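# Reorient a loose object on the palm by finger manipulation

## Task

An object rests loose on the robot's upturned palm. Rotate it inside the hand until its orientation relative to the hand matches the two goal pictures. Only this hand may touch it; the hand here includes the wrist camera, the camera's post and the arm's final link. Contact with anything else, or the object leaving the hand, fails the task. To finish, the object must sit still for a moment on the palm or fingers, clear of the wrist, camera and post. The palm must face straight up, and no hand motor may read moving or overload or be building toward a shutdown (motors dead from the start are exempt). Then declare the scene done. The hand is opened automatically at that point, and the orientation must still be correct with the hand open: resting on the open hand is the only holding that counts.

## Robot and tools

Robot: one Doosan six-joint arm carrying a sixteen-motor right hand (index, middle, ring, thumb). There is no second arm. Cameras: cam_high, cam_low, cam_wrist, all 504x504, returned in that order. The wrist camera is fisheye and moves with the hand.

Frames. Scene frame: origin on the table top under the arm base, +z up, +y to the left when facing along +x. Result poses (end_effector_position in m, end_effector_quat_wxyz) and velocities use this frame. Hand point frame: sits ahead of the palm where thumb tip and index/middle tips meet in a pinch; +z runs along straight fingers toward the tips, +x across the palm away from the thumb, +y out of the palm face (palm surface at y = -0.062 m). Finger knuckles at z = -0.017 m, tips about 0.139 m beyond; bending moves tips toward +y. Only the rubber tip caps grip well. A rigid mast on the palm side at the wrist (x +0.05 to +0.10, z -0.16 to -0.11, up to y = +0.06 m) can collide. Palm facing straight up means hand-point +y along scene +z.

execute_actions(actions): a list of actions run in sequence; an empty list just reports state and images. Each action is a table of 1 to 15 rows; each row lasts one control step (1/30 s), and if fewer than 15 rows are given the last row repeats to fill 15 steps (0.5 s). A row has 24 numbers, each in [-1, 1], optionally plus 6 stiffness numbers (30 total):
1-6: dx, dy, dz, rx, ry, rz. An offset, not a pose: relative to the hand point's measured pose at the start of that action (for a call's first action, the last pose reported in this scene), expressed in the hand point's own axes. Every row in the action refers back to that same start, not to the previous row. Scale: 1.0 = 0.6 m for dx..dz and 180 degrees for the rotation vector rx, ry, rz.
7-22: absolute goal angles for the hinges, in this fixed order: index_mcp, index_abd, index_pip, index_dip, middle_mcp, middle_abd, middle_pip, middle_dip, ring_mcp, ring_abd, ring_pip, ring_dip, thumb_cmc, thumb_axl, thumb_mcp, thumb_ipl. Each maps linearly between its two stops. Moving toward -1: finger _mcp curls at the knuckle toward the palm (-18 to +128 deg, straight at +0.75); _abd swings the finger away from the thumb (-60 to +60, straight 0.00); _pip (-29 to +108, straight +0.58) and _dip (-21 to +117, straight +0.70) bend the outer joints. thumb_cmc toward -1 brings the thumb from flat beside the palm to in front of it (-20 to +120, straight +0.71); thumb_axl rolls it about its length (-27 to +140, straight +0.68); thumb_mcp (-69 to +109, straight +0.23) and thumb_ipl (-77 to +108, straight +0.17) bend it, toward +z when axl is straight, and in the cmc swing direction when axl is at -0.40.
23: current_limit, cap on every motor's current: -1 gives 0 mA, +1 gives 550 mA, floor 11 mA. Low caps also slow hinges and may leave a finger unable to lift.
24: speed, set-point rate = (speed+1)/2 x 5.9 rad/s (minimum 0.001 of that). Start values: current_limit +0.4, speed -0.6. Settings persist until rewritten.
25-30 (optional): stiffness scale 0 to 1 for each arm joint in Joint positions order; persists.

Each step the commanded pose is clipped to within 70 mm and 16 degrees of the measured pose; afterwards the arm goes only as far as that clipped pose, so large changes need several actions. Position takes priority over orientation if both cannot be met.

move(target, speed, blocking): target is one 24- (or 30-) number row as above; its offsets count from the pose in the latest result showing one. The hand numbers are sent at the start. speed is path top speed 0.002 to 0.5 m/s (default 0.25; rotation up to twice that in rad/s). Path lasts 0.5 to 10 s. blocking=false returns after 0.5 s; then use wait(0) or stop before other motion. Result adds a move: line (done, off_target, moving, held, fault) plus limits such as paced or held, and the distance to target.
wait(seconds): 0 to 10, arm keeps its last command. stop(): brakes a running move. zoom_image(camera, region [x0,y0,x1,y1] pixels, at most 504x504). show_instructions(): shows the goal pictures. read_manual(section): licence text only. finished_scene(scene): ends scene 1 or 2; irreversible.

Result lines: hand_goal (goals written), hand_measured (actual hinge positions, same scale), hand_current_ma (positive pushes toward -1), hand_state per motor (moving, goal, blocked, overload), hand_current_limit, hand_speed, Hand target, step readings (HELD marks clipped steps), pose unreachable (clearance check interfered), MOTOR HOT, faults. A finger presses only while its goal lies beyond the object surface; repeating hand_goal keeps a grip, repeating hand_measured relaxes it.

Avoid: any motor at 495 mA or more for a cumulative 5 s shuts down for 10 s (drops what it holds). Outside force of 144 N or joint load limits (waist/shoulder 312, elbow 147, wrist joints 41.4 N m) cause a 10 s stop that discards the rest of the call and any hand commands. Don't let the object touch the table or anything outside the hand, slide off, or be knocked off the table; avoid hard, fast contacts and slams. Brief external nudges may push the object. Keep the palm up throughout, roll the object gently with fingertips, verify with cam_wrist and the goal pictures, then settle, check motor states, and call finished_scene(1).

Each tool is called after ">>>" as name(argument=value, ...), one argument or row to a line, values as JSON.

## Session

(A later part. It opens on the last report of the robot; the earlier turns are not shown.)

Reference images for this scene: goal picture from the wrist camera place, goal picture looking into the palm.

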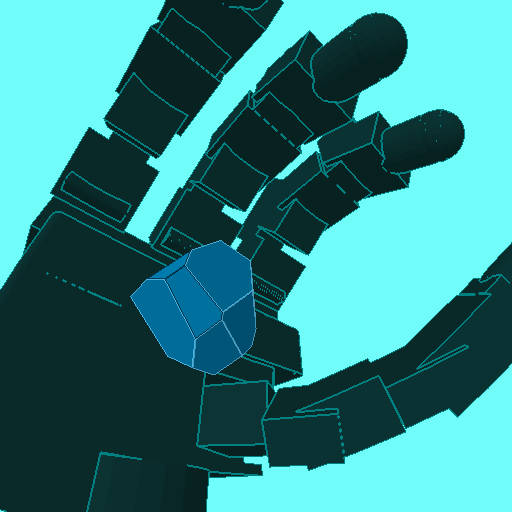

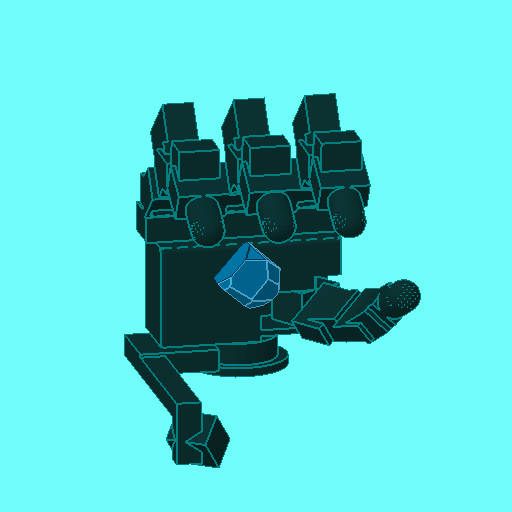

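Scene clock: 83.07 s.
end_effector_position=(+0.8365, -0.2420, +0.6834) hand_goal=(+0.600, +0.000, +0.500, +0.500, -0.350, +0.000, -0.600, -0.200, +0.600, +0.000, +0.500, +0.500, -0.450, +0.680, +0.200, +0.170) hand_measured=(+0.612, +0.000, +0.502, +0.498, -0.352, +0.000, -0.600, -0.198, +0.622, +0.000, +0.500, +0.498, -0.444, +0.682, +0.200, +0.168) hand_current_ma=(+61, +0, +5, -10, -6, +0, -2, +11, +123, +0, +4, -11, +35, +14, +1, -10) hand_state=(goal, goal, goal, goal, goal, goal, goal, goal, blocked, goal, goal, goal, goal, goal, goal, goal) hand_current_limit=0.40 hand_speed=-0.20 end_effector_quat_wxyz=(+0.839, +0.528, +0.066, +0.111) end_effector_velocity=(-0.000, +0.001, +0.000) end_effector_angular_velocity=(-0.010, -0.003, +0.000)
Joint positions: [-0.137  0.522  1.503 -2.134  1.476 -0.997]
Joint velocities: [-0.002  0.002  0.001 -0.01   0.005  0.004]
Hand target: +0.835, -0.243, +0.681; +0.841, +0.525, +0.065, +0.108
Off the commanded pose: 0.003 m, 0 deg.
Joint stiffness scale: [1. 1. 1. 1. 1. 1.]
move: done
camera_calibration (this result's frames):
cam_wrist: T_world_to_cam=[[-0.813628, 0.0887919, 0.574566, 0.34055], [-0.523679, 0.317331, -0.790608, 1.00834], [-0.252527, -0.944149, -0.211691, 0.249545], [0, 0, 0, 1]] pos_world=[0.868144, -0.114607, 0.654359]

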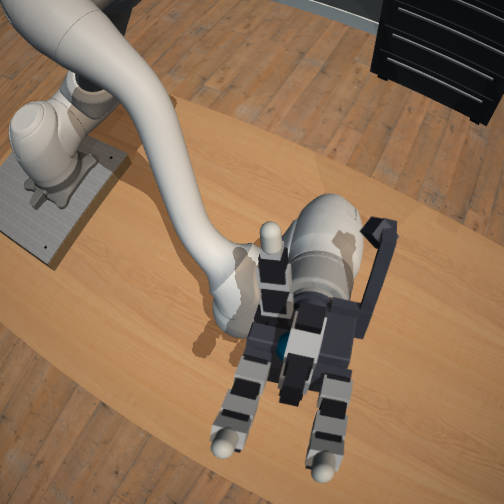

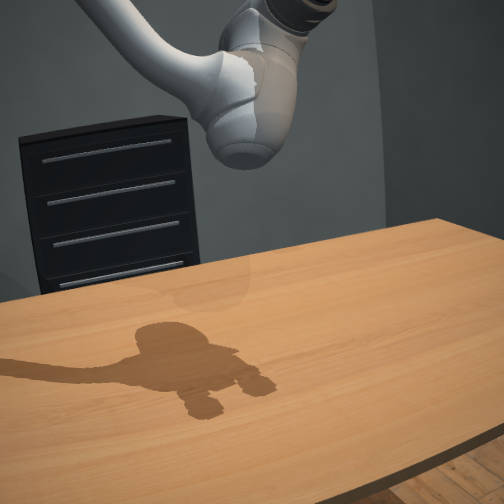

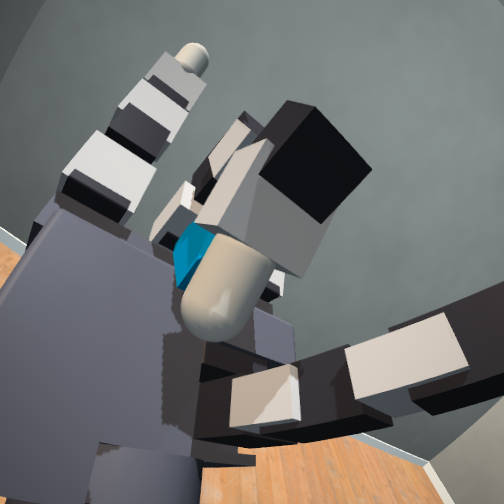

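>>> move(
  target=[0,0,0,0,0,0, 0.6,0,0.5,0.5,-0.6,0,-0.3,-0.15,0.6,0,0.5,0.5,-0.45,0.68,0.2,0.17,0.4,-0.8],
)

>>> move(
  target=[0,0,0,0.146,0,0, 0.6,0,0.5,0.5,-0.6,0,-0.3,-0.15,0.6,0,0.5,0.5,-0.45,0.68,0.2,0.17,0.4,-0.8],
  speed=0.12,
)

>>> move(
  target=[0,0,0,0,0,0, 0.6,0,0.5,0.5,-0.6,0,0.5,0.5,0.6,0,0.5,0.5,0.5,0.68,0.2,0.17,0.4,-0.2],
)

>>> move(
  target=[0,0,0,0,0,0, 0.6,0,0.5,0.5,0.6,0,0.5,0.5,0.6,0,0.5,0.5,0.5,0.68,0.2,0.17,0.4,-0.2],
)

>>> zoom_image(
  camera="cam_high",
  region=[230,250,370,390],
)

>>> zoom_image(
  camera="cam_wrist",
  region=[100,200,320,420],
)

Scene clock: 95.90 s.
end_effector_position=(+0.8364, -0.2419, +0.6835) hand_goal=(+0.600, +0.000, +0.500, +0.500, -0.600, +0.000, -0.300, -0.150, +0.600, +0.000, +0.500, +0.500, -0.450, +0.680, +0.200, +0.170) hand_measured=(+0.612, +0.000, +0.502, +0.498, -0.460, +0.000, -0.308, -0.154, +0.622, +0.000, +0.500, +0.498, -0.444, +0.682, +0.200, +0.168) hand_current_ma=(+61, +0, +5, -10, +385, +0, -45, -17, +123, +0, +4, -11, +35, +14, +1, -10) hand_state=(goal, goal, goal, goal, blocked, goal, goal, goal, blocked, goal, goal, goal, goal, goal, goal, goal) hand_current_limit=0.40 hand_speed=-0.80 end_effector_quat_wxyz=(+0.840, +0.528, +0.066, +0.111) end_effector_velocity=(-0.000, +0.000, -0.000) end_effector_angular_velocity=(-0.000, +0.001, -0.001)
Joint positions: [-0.137  0.522  1.503 -2.135  1.476 -0.997]
Joint velocities: [ 0.     0.     0.     0.     0.001 -0.001]
Hand target: +0.836, -0.242, +0.683; +0.839, +0.528, +0.066, +0.111
Off the commanded pose: 0.000 m, 0 deg.
Joint stiffness scale: [1. 1. 1. 1. 1. 1.]
move: done
camera_calibration (this result's frames):
cam_wrist: T_world_to_cam=[[-0.81387, 0.0892891, 0.574146, 0.341036], [-0.523379, 0.316521, -0.791131, 1.0083], [-0.252369, -0.944374, -0.210875, 0.248906], [0, 0, 0, 1]] pos_world=[0.8681, -0.11454, 0.654384]

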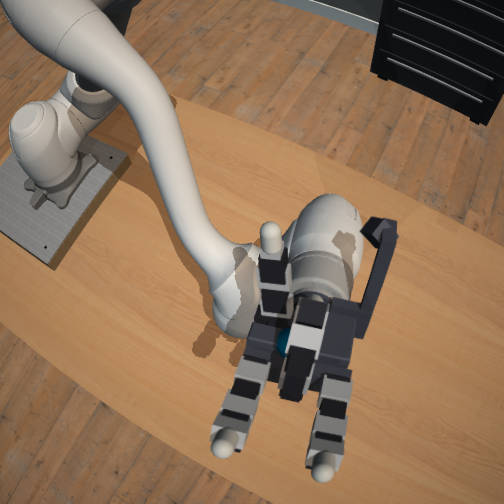

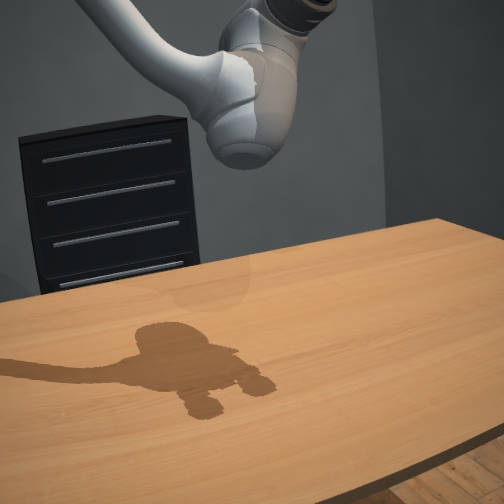

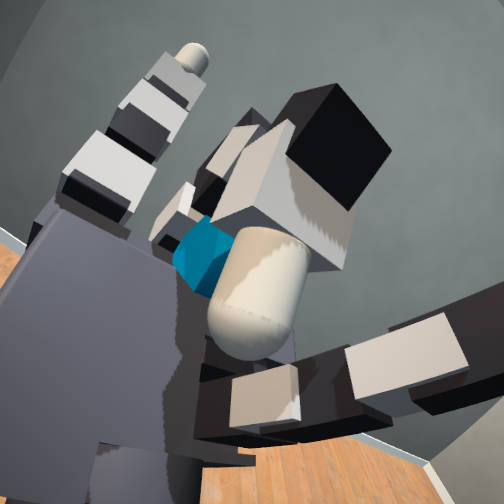

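Scene clock: 98.17 s.
end_effector_position=(+0.8345, -0.2434, +0.6809) hand_goal=(+0.600, +0.000, +0.500, +0.500, -0.600, +0.000, -0.300, -0.150, +0.600, +0.000, +0.500, +0.500, -0.450, +0.680, +0.200, +0.170) hand_measured=(+0.612, +0.000, +0.502, +0.498, -0.460, +0.000, -0.308, -0.154, +0.620, +0.000, +0.500, +0.498, -0.444, +0.682, +0.200, +0.168) hand_current_ma=(+61, +0, +5, -10, +385, +0, -42, -17, +115, +0, +4, -11, +34, +14, +2, -10) hand_state=(goal, goal, goal, goal, blocked, goal, goal, goal, blocked, goal, goal, goal, goal, goal, goal, goal) hand_current_limit=0.40 hand_speed=-0.80 end_effector_quat_wxyz=(+0.700, +0.703, +0.088, +0.089) end_effector_velocity=(+0.000, -0.001, -0.001) end_effector_angular_velocity=(+0.008, +0.007, -0.002)
Joint positions: [-0.065  0.434  1.448 -1.659  1.3   -1.244]
Joint velocities: [ 0.    -0.    -0.001  0.01  -0.001 -0.009]
Hand target: +0.836, -0.242, +0.684; +0.698, +0.705, +0.090, +0.093
Off the commanded pose: 0.004 m, 1 deg.
Joint stiffness scale: [1. 1. 1. 1. 1. 1.]
move: off_target
camera_calibration (this result's frames):
cam_wrist: T_world_to_cam=[[-0.740459, -0.177814, 0.648153, 0.164469], [-0.599155, 0.611582, -0.516702, 0.9539], [-0.304522, -0.770941, -0.55939, 0.569508], [0, 0, 0, 1]] pos_world=[0.866744, -0.115086, 0.704857]

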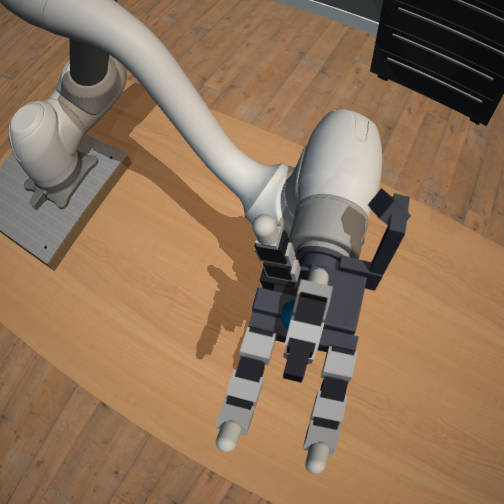

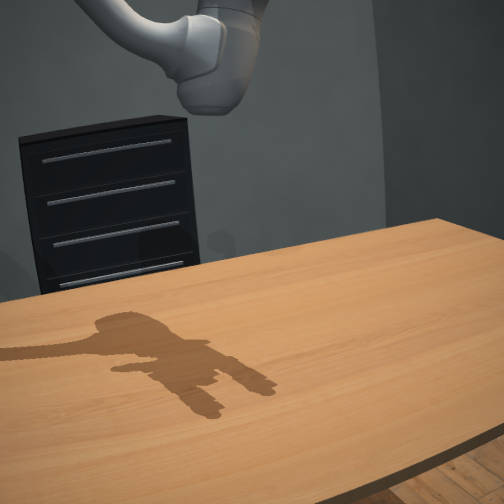

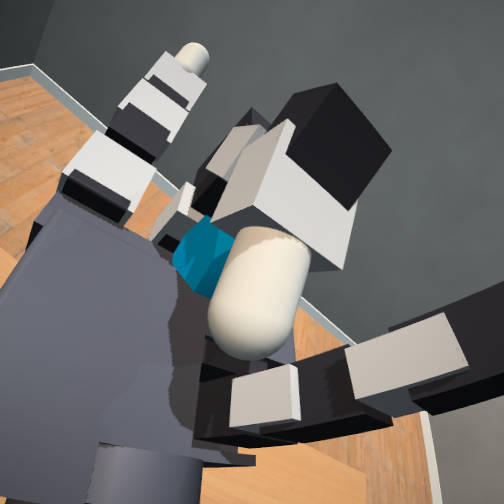

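Scene clock: 99.07 s.
end_effector_position=(+0.8345, -0.2434, +0.6809) hand_goal=(+0.600, +0.000, +0.500, +0.500, -0.600, +0.000, +0.500, +0.500, +0.600, +0.000, +0.500, +0.500, +0.500, +0.680, +0.200, +0.170) hand_measured=(+0.612, +0.000, +0.502, +0.498, -0.460, +0.000, +0.498, +0.498, +0.620, +0.000, +0.500, +0.498, +0.510, +0.682, +0.200, +0.168) hand_current_ma=(+61, +0, +5, -10, +385, +0, -14, -16, +115, +0, +4, -11, +56, +14, +2, -10) hand_state=(goal, goal, goal, goal, blocked, goal, goal, goal, blocked, goal, goal, goal, goal, goal, goal, goal) hand_current_limit=0.40 hand_speed=-0.20 end_effector_quat_wxyz=(+0.700, +0.703, +0.088, +0.089) end_effector_velocity=(+0.000, -0.000, -0.000) end_effector_angular_velocity=(-0.000, +0.001, -0.000)
Joint positions: [-0.065  0.434  1.448 -1.659  1.299 -1.245]
Joint velocities: [-0.     0.     0.    -0.     0.    -0.001]
Hand target: +0.835, -0.243, +0.681; +0.700, +0.703, +0.088, +0.089
Off the commanded pose: 0.000 m, 0 deg.
Joint stiffness scale: [1. 1. 1. 1. 1. 1.]
move: done
camera_calibration (this result's frames):
cam_wrist: T_world_to_cam=[[-0.74041, -0.177887, 0.64819, 0.164403], [-0.599183, 0.611668, -0.516567, 0.953849], [-0.304586, -0.770856, -0.559472, 0.569618], [0, 0, 0, 1]] pos_world=[0.866754, -0.115101, 0.704848]

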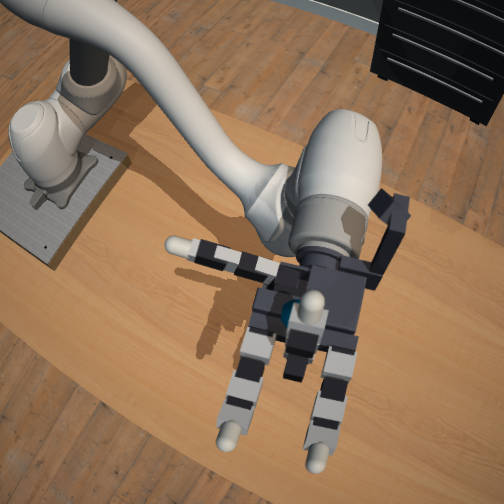

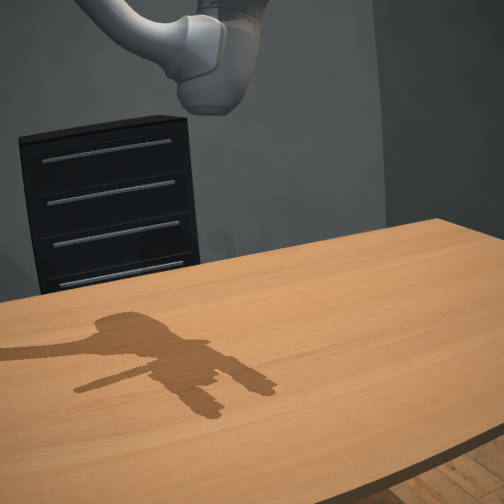

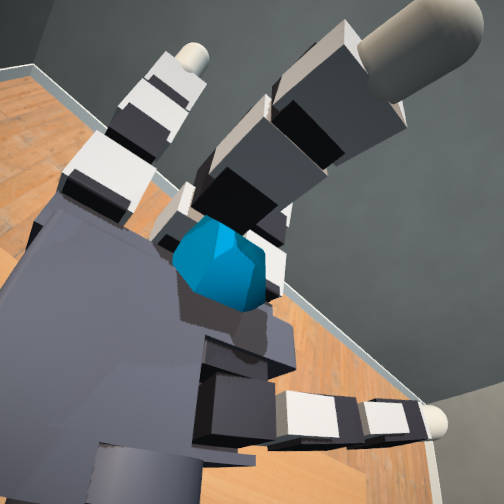

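Scene clock: 100.10 s.
end_effector_position=(+0.8345, -0.2434, +0.6809) hand_goal=(+0.600, +0.000, +0.500, +0.500, +0.600, +0.000, +0.500, +0.500, +0.600, +0.000, +0.500, +0.500, +0.500, +0.680, +0.200, +0.170) hand_measured=(+0.612, +0.000, +0.502, +0.498, +0.610, +0.000, +0.500, +0.498, +0.620, +0.000, +0.500, +0.498, +0.510, +0.682, +0.200, +0.168) hand_current_ma=(+61, +0, +5, -10, +54, +0, +5, -11, +115, +0, +4, -11, +56, +14, +2, -10) hand_state=(goal, goal, goal, goal, goal, goal, goal, goal, blocked, goal, goal, goal, goal, goal, goal, goal) hand_current_limit=0.40 hand_speed=-0.20 end_effector_quat_wxyz=(+0.700, +0.703, +0.088, +0.089) end_effector_velocity=(-0.000, +0.000, -0.000) end_effector_angular_velocity=(+0.001, -0.002, +0.001)
Joint positions: [-0.065  0.434  1.448 -1.659  1.299 -1.245]
Joint velocities: [ 0.    -0.     0.     0.    -0.001  0.002]
Hand target: +0.835, -0.243, +0.681; +0.700, +0.703, +0.088, +0.089
Off the commanded pose: 0.000 m, 0 deg.
Joint stiffness scale: [1. 1. 1. 1. 1. 1.]
move: done
camera_calibration (this result's frames):
cam_wrist: T_world_to_cam=[[-0.74041, -0.177887, 0.64819, 0.164403], [-0.599183, 0.611668, -0.516567, 0.953849], [-0.304586, -0.770856, -0.559472, 0.569618], [0, 0, 0, 1]] pos_world=[0.866754, -0.115101, 0.704848]

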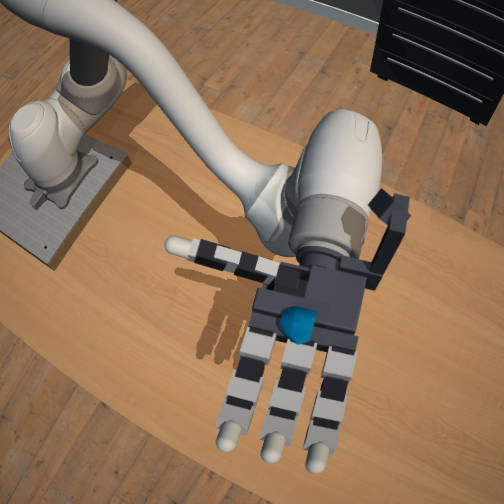

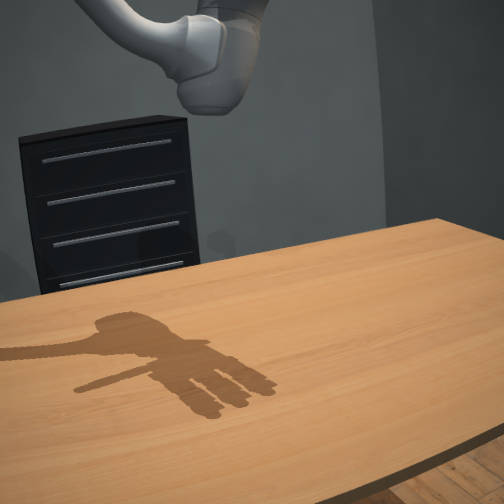

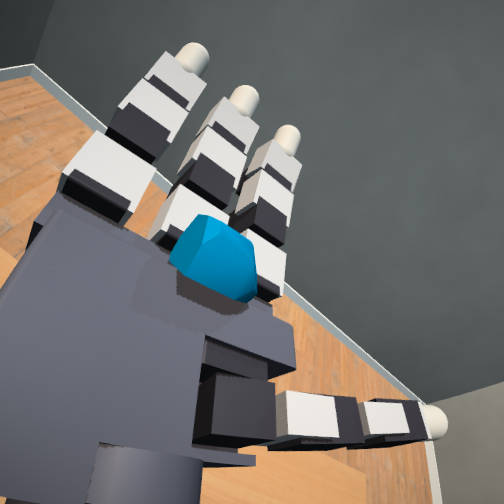

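Region (230, 250, 370, 390) of cam_high's 504x504 image, scaled by 3.600, with more detail than that image has.

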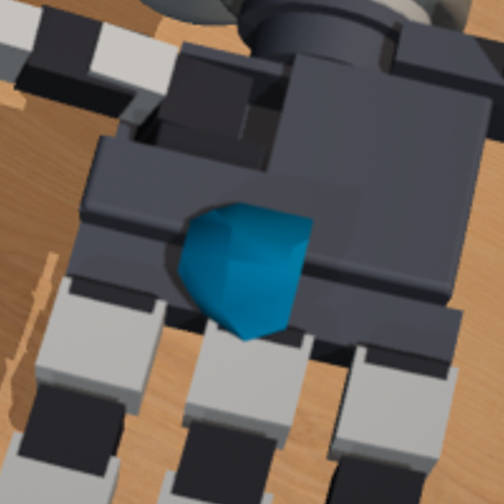

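Region (100, 200, 320, 420) of cam_wrist's 504x504 image, scaled by 2.291, with more detail than that image has.

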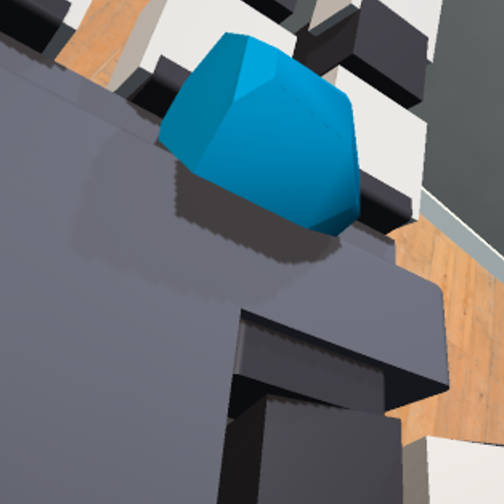

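>>> move(
  target=[0,0,0,0,0,0, 0.6,0,0.5,0.5,0.1,0,-1,-0.2,0.6,0,0.5,0.5,0.5,0.68,0.2,0.17,0.4,-0.5],
)

>>> move(
  target=[0,0,0,0,0,0, 0.6,0,0.5,0.5,-0.4,0,-0.8,0,0.6,0,0.5,0.5,0.5,0.68,0.2,0.17,0.4,-0.8],
)

>>> move(
  target=[0,0,0,0,0,0, 0.6,0,0.5,0.5,-0.4,0,0.5,0.5,0.6,0,0.5,0.5,0.5,0.68,0.2,0.17,0.4,-0.2],
)

>>> move(
  target=[0,0,0,0,0,0, 0.6,0,0.5,0.5,0.6,0,0.5,0.5,0.6,0,0.5,0.5,0.5,0.68,0.2,0.17,0.4,-0.2],
)

>>> zoom_image(
  camera="cam_high",
  region=[230,250,370,390],
)

>>> zoom_image(
  camera="cam_wrist",
  region=[100,200,320,420],
)

Scene clock: 117.63 s.
end_effector_position=(+0.8345, -0.2434, +0.6809) hand_goal=(+0.600, +0.000, +0.500, +0.500, +0.100, +0.000, -1.000, -0.200, +0.600, +0.000, +0.500, +0.500, +0.500, +0.680, +0.200, +0.170) hand_measured=(+0.612, +0.000, +0.502, +0.498, +0.118, +0.000, -0.794, -0.184, +0.620, +0.000, +0.500, +0.498, +0.510, +0.682, +0.200, +0.168) hand_current_ma=(+61, +0, +5, -10, +100, +0, +385, +85, +115, +0, +4, -11, +56, +14, +2, -10) hand_state=(goal, goal, goal, goal, goal, goal, blocked, goal, blocked, goal, goal, goal, goal, goal, goal, goal) hand_current_limit=0.40 hand_speed=-0.50 end_effector_quat_wxyz=(+0.700, +0.703, +0.088, +0.089) end_effector_velocity=(-0.000, +0.000, -0.000) end_effector_angular_velocity=(+0.000, -0.002, -0.001)
Joint positions: [-0.065  0.434  1.448 -1.659  1.299 -1.245]
Joint velocities: [ 0.     0.     0.    -0.     0.001  0.002]
Hand target: +0.835, -0.243, +0.681; +0.700, +0.703, +0.088, +0.089
Off the commanded pose: 0.000 m, 0 deg.
Joint stiffness scale: [1. 1. 1. 1. 1. 1.]
move: done
camera_calibration (this result's frames):
cam_wrist: T_world_to_cam=[[-0.74041, -0.177887, 0.64819, 0.164403], [-0.599183, 0.611668, -0.516567, 0.953849], [-0.304587, -0.770856, -0.559472, 0.569618], [0, 0, 0, 1]] pos_world=[0.866754, -0.115101, 0.704848]

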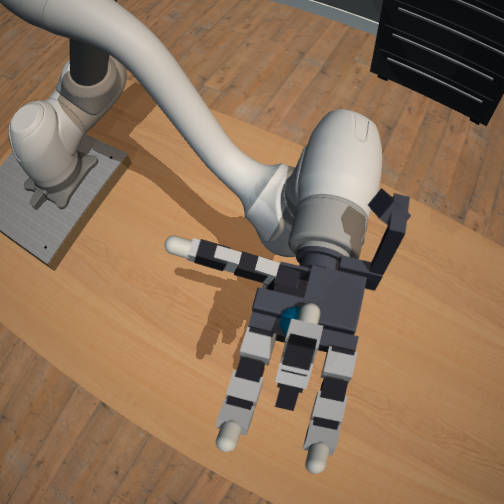

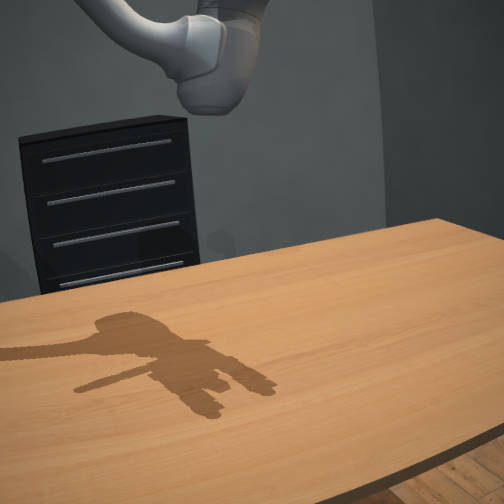

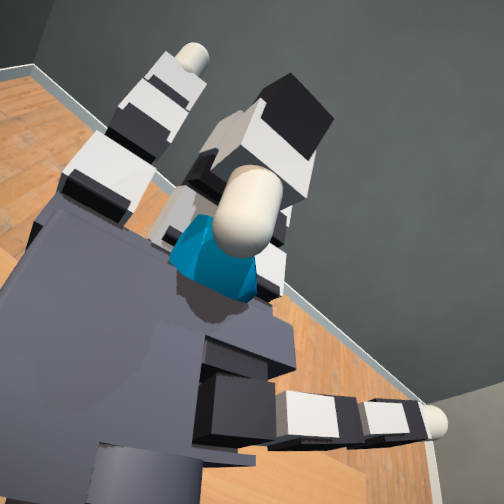

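Scene clock: 118.97 s.
end_effector_position=(+0.8345, -0.2434, +0.6809) hand_goal=(+0.600, +0.000, +0.500, +0.500, -0.400, +0.000, -0.800, +0.000, +0.600, +0.000, +0.500, +0.500, +0.500, +0.680, +0.200, +0.170) hand_measured=(+0.612, +0.000, +0.502, +0.498, -0.356, +0.000, -0.778, +0.012, +0.620, +0.000, +0.500, +0.498, +0.510, +0.682, +0.200, +0.168) hand_current_ma=(+61, +0, +5, -10, +237, +0, +120, +58, +115, +0, +4, -11, +56, +14, +2, -10) hand_state=(goal, goal, goal, goal, blocked, goal, blocked, goal, blocked, goal, goal, goal, goal, goal, goal, goal) hand_current_limit=0.40 hand_speed=-0.80 end_effector_quat_wxyz=(+0.700, +0.703, +0.088, +0.089) end_effector_velocity=(-0.000, +0.000, +0.000) end_effector_angular_velocity=(-0.000, +0.000, +0.000)
Joint positions: [-0.065  0.434  1.448 -1.659  1.299 -1.245]
Joint velocities: [ 0.    -0.    -0.    -0.    -0.    -0.001]
Hand target: +0.835, -0.243, +0.681; +0.700, +0.703, +0.088, +0.089
Off the commanded pose: 0.000 m, 0 deg.
Joint stiffness scale: [1. 1. 1. 1. 1. 1.]
move: done
camera_calibration (this result's frames):
cam_wrist: T_world_to_cam=[[-0.74041, -0.177887, 0.64819, 0.164403], [-0.599183, 0.611668, -0.516567, 0.953849], [-0.304586, -0.770856, -0.559472, 0.569618], [0, 0, 0, 1]] pos_world=[0.866754, -0.115101, 0.704848]

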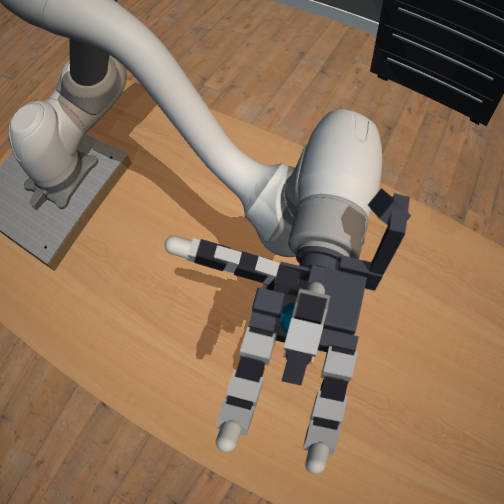

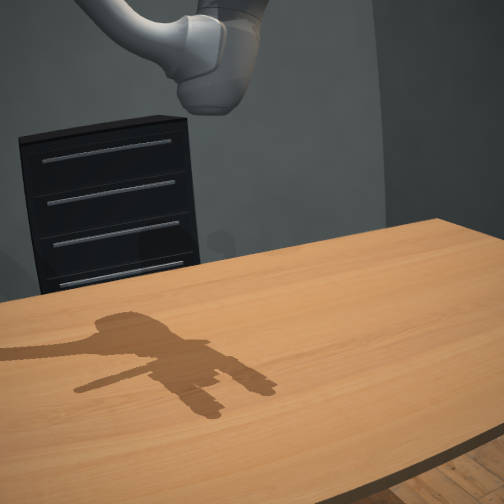

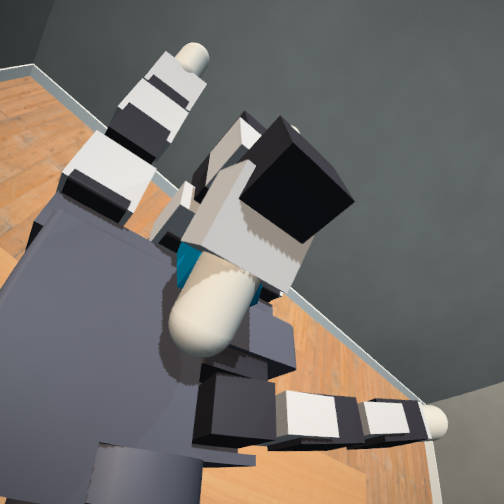

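Scene clock: 120.27 s.
end_effector_position=(+0.8345, -0.2434, +0.6809) hand_goal=(+0.600, +0.000, +0.500, +0.500, -0.400, +0.000, +0.500, +0.500, +0.600, +0.000, +0.500, +0.500, +0.500, +0.680, +0.200, +0.170) hand_measured=(+0.612, +0.000, +0.502, +0.498, -0.394, +0.000, +0.498, +0.498, +0.620, +0.000, +0.500, +0.498, +0.510, +0.682, +0.200, +0.168) hand_current_ma=(+61, +0, +5, -10, +29, +0, -13, -15, +115, +0, +4, -11, +56, +14, +2, -10) hand_state=(goal, goal, goal, goal, goal, goal, goal, goal, blocked, goal, goal, goal, goal, goal, goal, goal) hand_current_limit=0.40 hand_speed=-0.20 end_effector_quat_wxyz=(+0.700, +0.703, +0.088, +0.089) end_effector_velocity=(+0.000, +0.000, -0.000) end_effector_angular_velocity=(+0.000, -0.000, -0.000)
Joint positions: [-0.065  0.434  1.448 -1.659  1.299 -1.245]
Joint velocities: [ 0.     0.    -0.     0.     0.     0.001]
Hand target: +0.835, -0.243, +0.681; +0.700, +0.703, +0.088, +0.089
Off the commanded pose: 0.000 m, 0 deg.
Joint stiffness scale: [1. 1. 1. 1. 1. 1.]
move: done
camera_calibration (this result's frames):
cam_wrist: T_world_to_cam=[[-0.74041, -0.177887, 0.64819, 0.164403], [-0.599183, 0.611668, -0.516567, 0.953849], [-0.304587, -0.770856, -0.559472, 0.569618], [0, 0, 0, 1]] pos_world=[0.866754, -0.115101, 0.704848]

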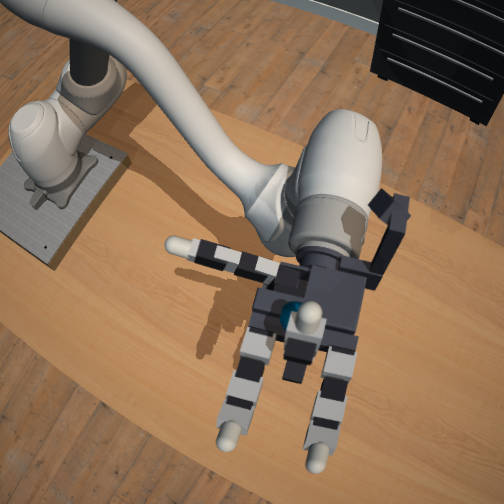

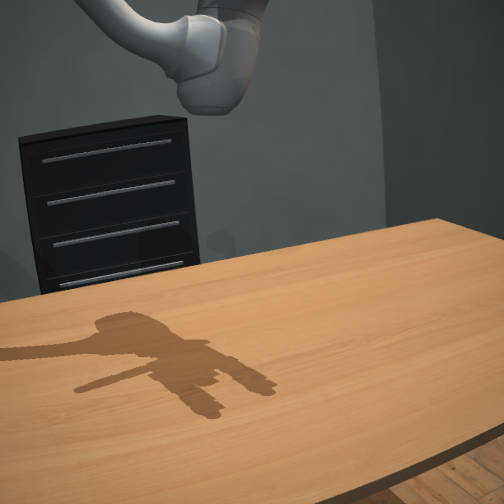

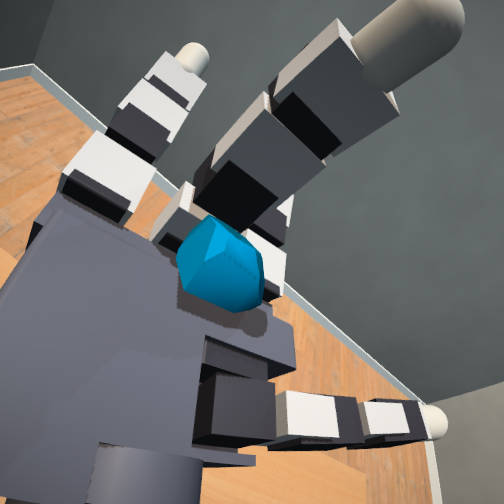

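Scene clock: 121.23 s.
end_effector_position=(+0.8345, -0.2434, +0.6809) hand_goal=(+0.600, +0.000, +0.500, +0.500, +0.600, +0.000, +0.500, +0.500, +0.600, +0.000, +0.500, +0.500, +0.500, +0.680, +0.200, +0.170) hand_measured=(+0.612, +0.000, +0.502, +0.498, +0.610, +0.000, +0.500, +0.498, +0.620, +0.000, +0.500, +0.498, +0.510, +0.682, +0.200, +0.168) hand_current_ma=(+61, +0, +5, -10, +54, +0, +5, -11, +115, +0, +4, -11, +56, +14, +2, -10) hand_state=(goal, goal, goal, goal, goal, goal, goal, goal, blocked, goal, goal, goal, goal, goal, goal, goal) hand_current_limit=0.40 hand_speed=-0.20 end_effector_quat_wxyz=(+0.700, +0.703, +0.088, +0.089) end_effector_velocity=(+0.000, +0.000, +0.000) end_effector_angular_velocity=(+0.000, -0.000, +0.001)
Joint positions: [-0.065  0.434  1.448 -1.659  1.299 -1.245]
Joint velocities: [ 0. -0. -0.  0. -0.  0.]
Hand target: +0.835, -0.243, +0.681; +0.700, +0.703, +0.088, +0.089
Off the commanded pose: 0.000 m, 0 deg.
Joint stiffness scale: [1. 1. 1. 1. 1. 1.]
move: done
camera_calibration (this result's frames):
cam_wrist: T_world_to_cam=[[-0.74041, -0.177887, 0.64819, 0.164403], [-0.599183, 0.611668, -0.516567, 0.953849], [-0.304586, -0.770856, -0.559472, 0.569618], [0, 0, 0, 1]] pos_world=[0.866754, -0.115101, 0.704848]

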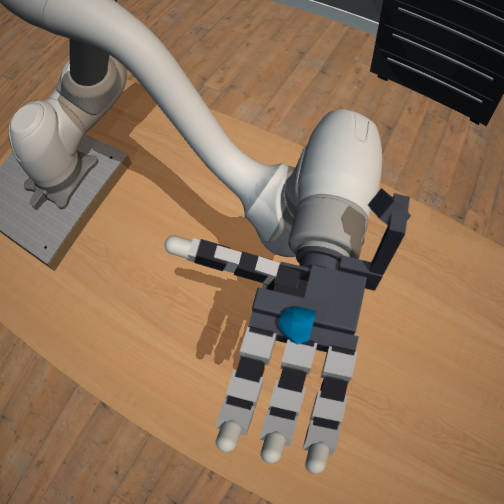

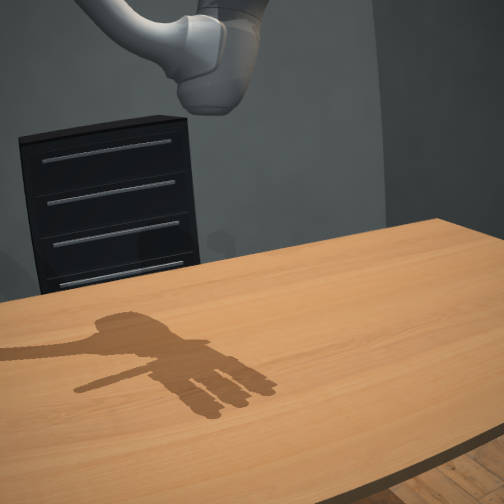

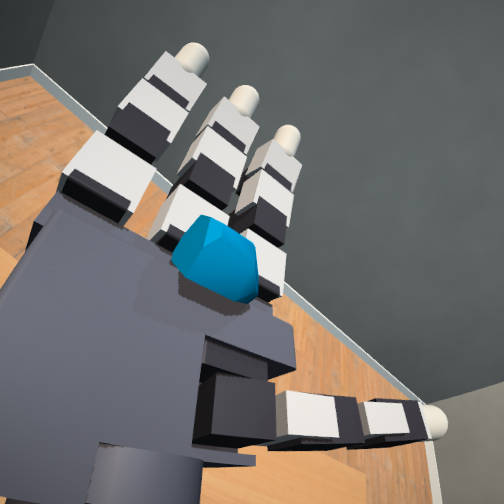

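Region (230, 250, 370, 390) of cam_high's 504x504 image, scaled by 3.600, with more detail than that image has.

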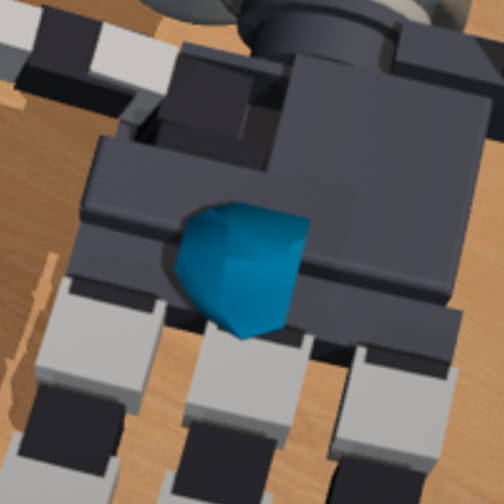

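Region (100, 200, 320, 420) of cam_wrist's 504x504 image, scaled by 2.291, with more detail than that image has.

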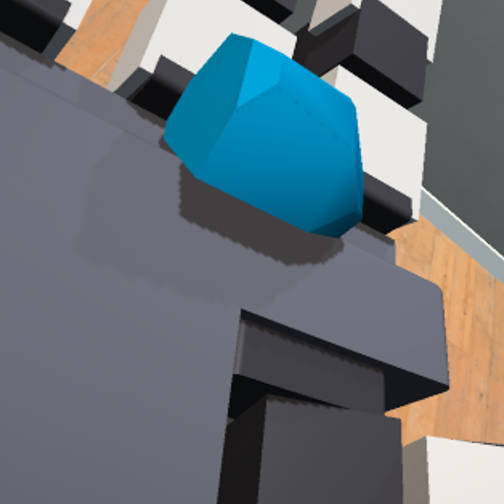

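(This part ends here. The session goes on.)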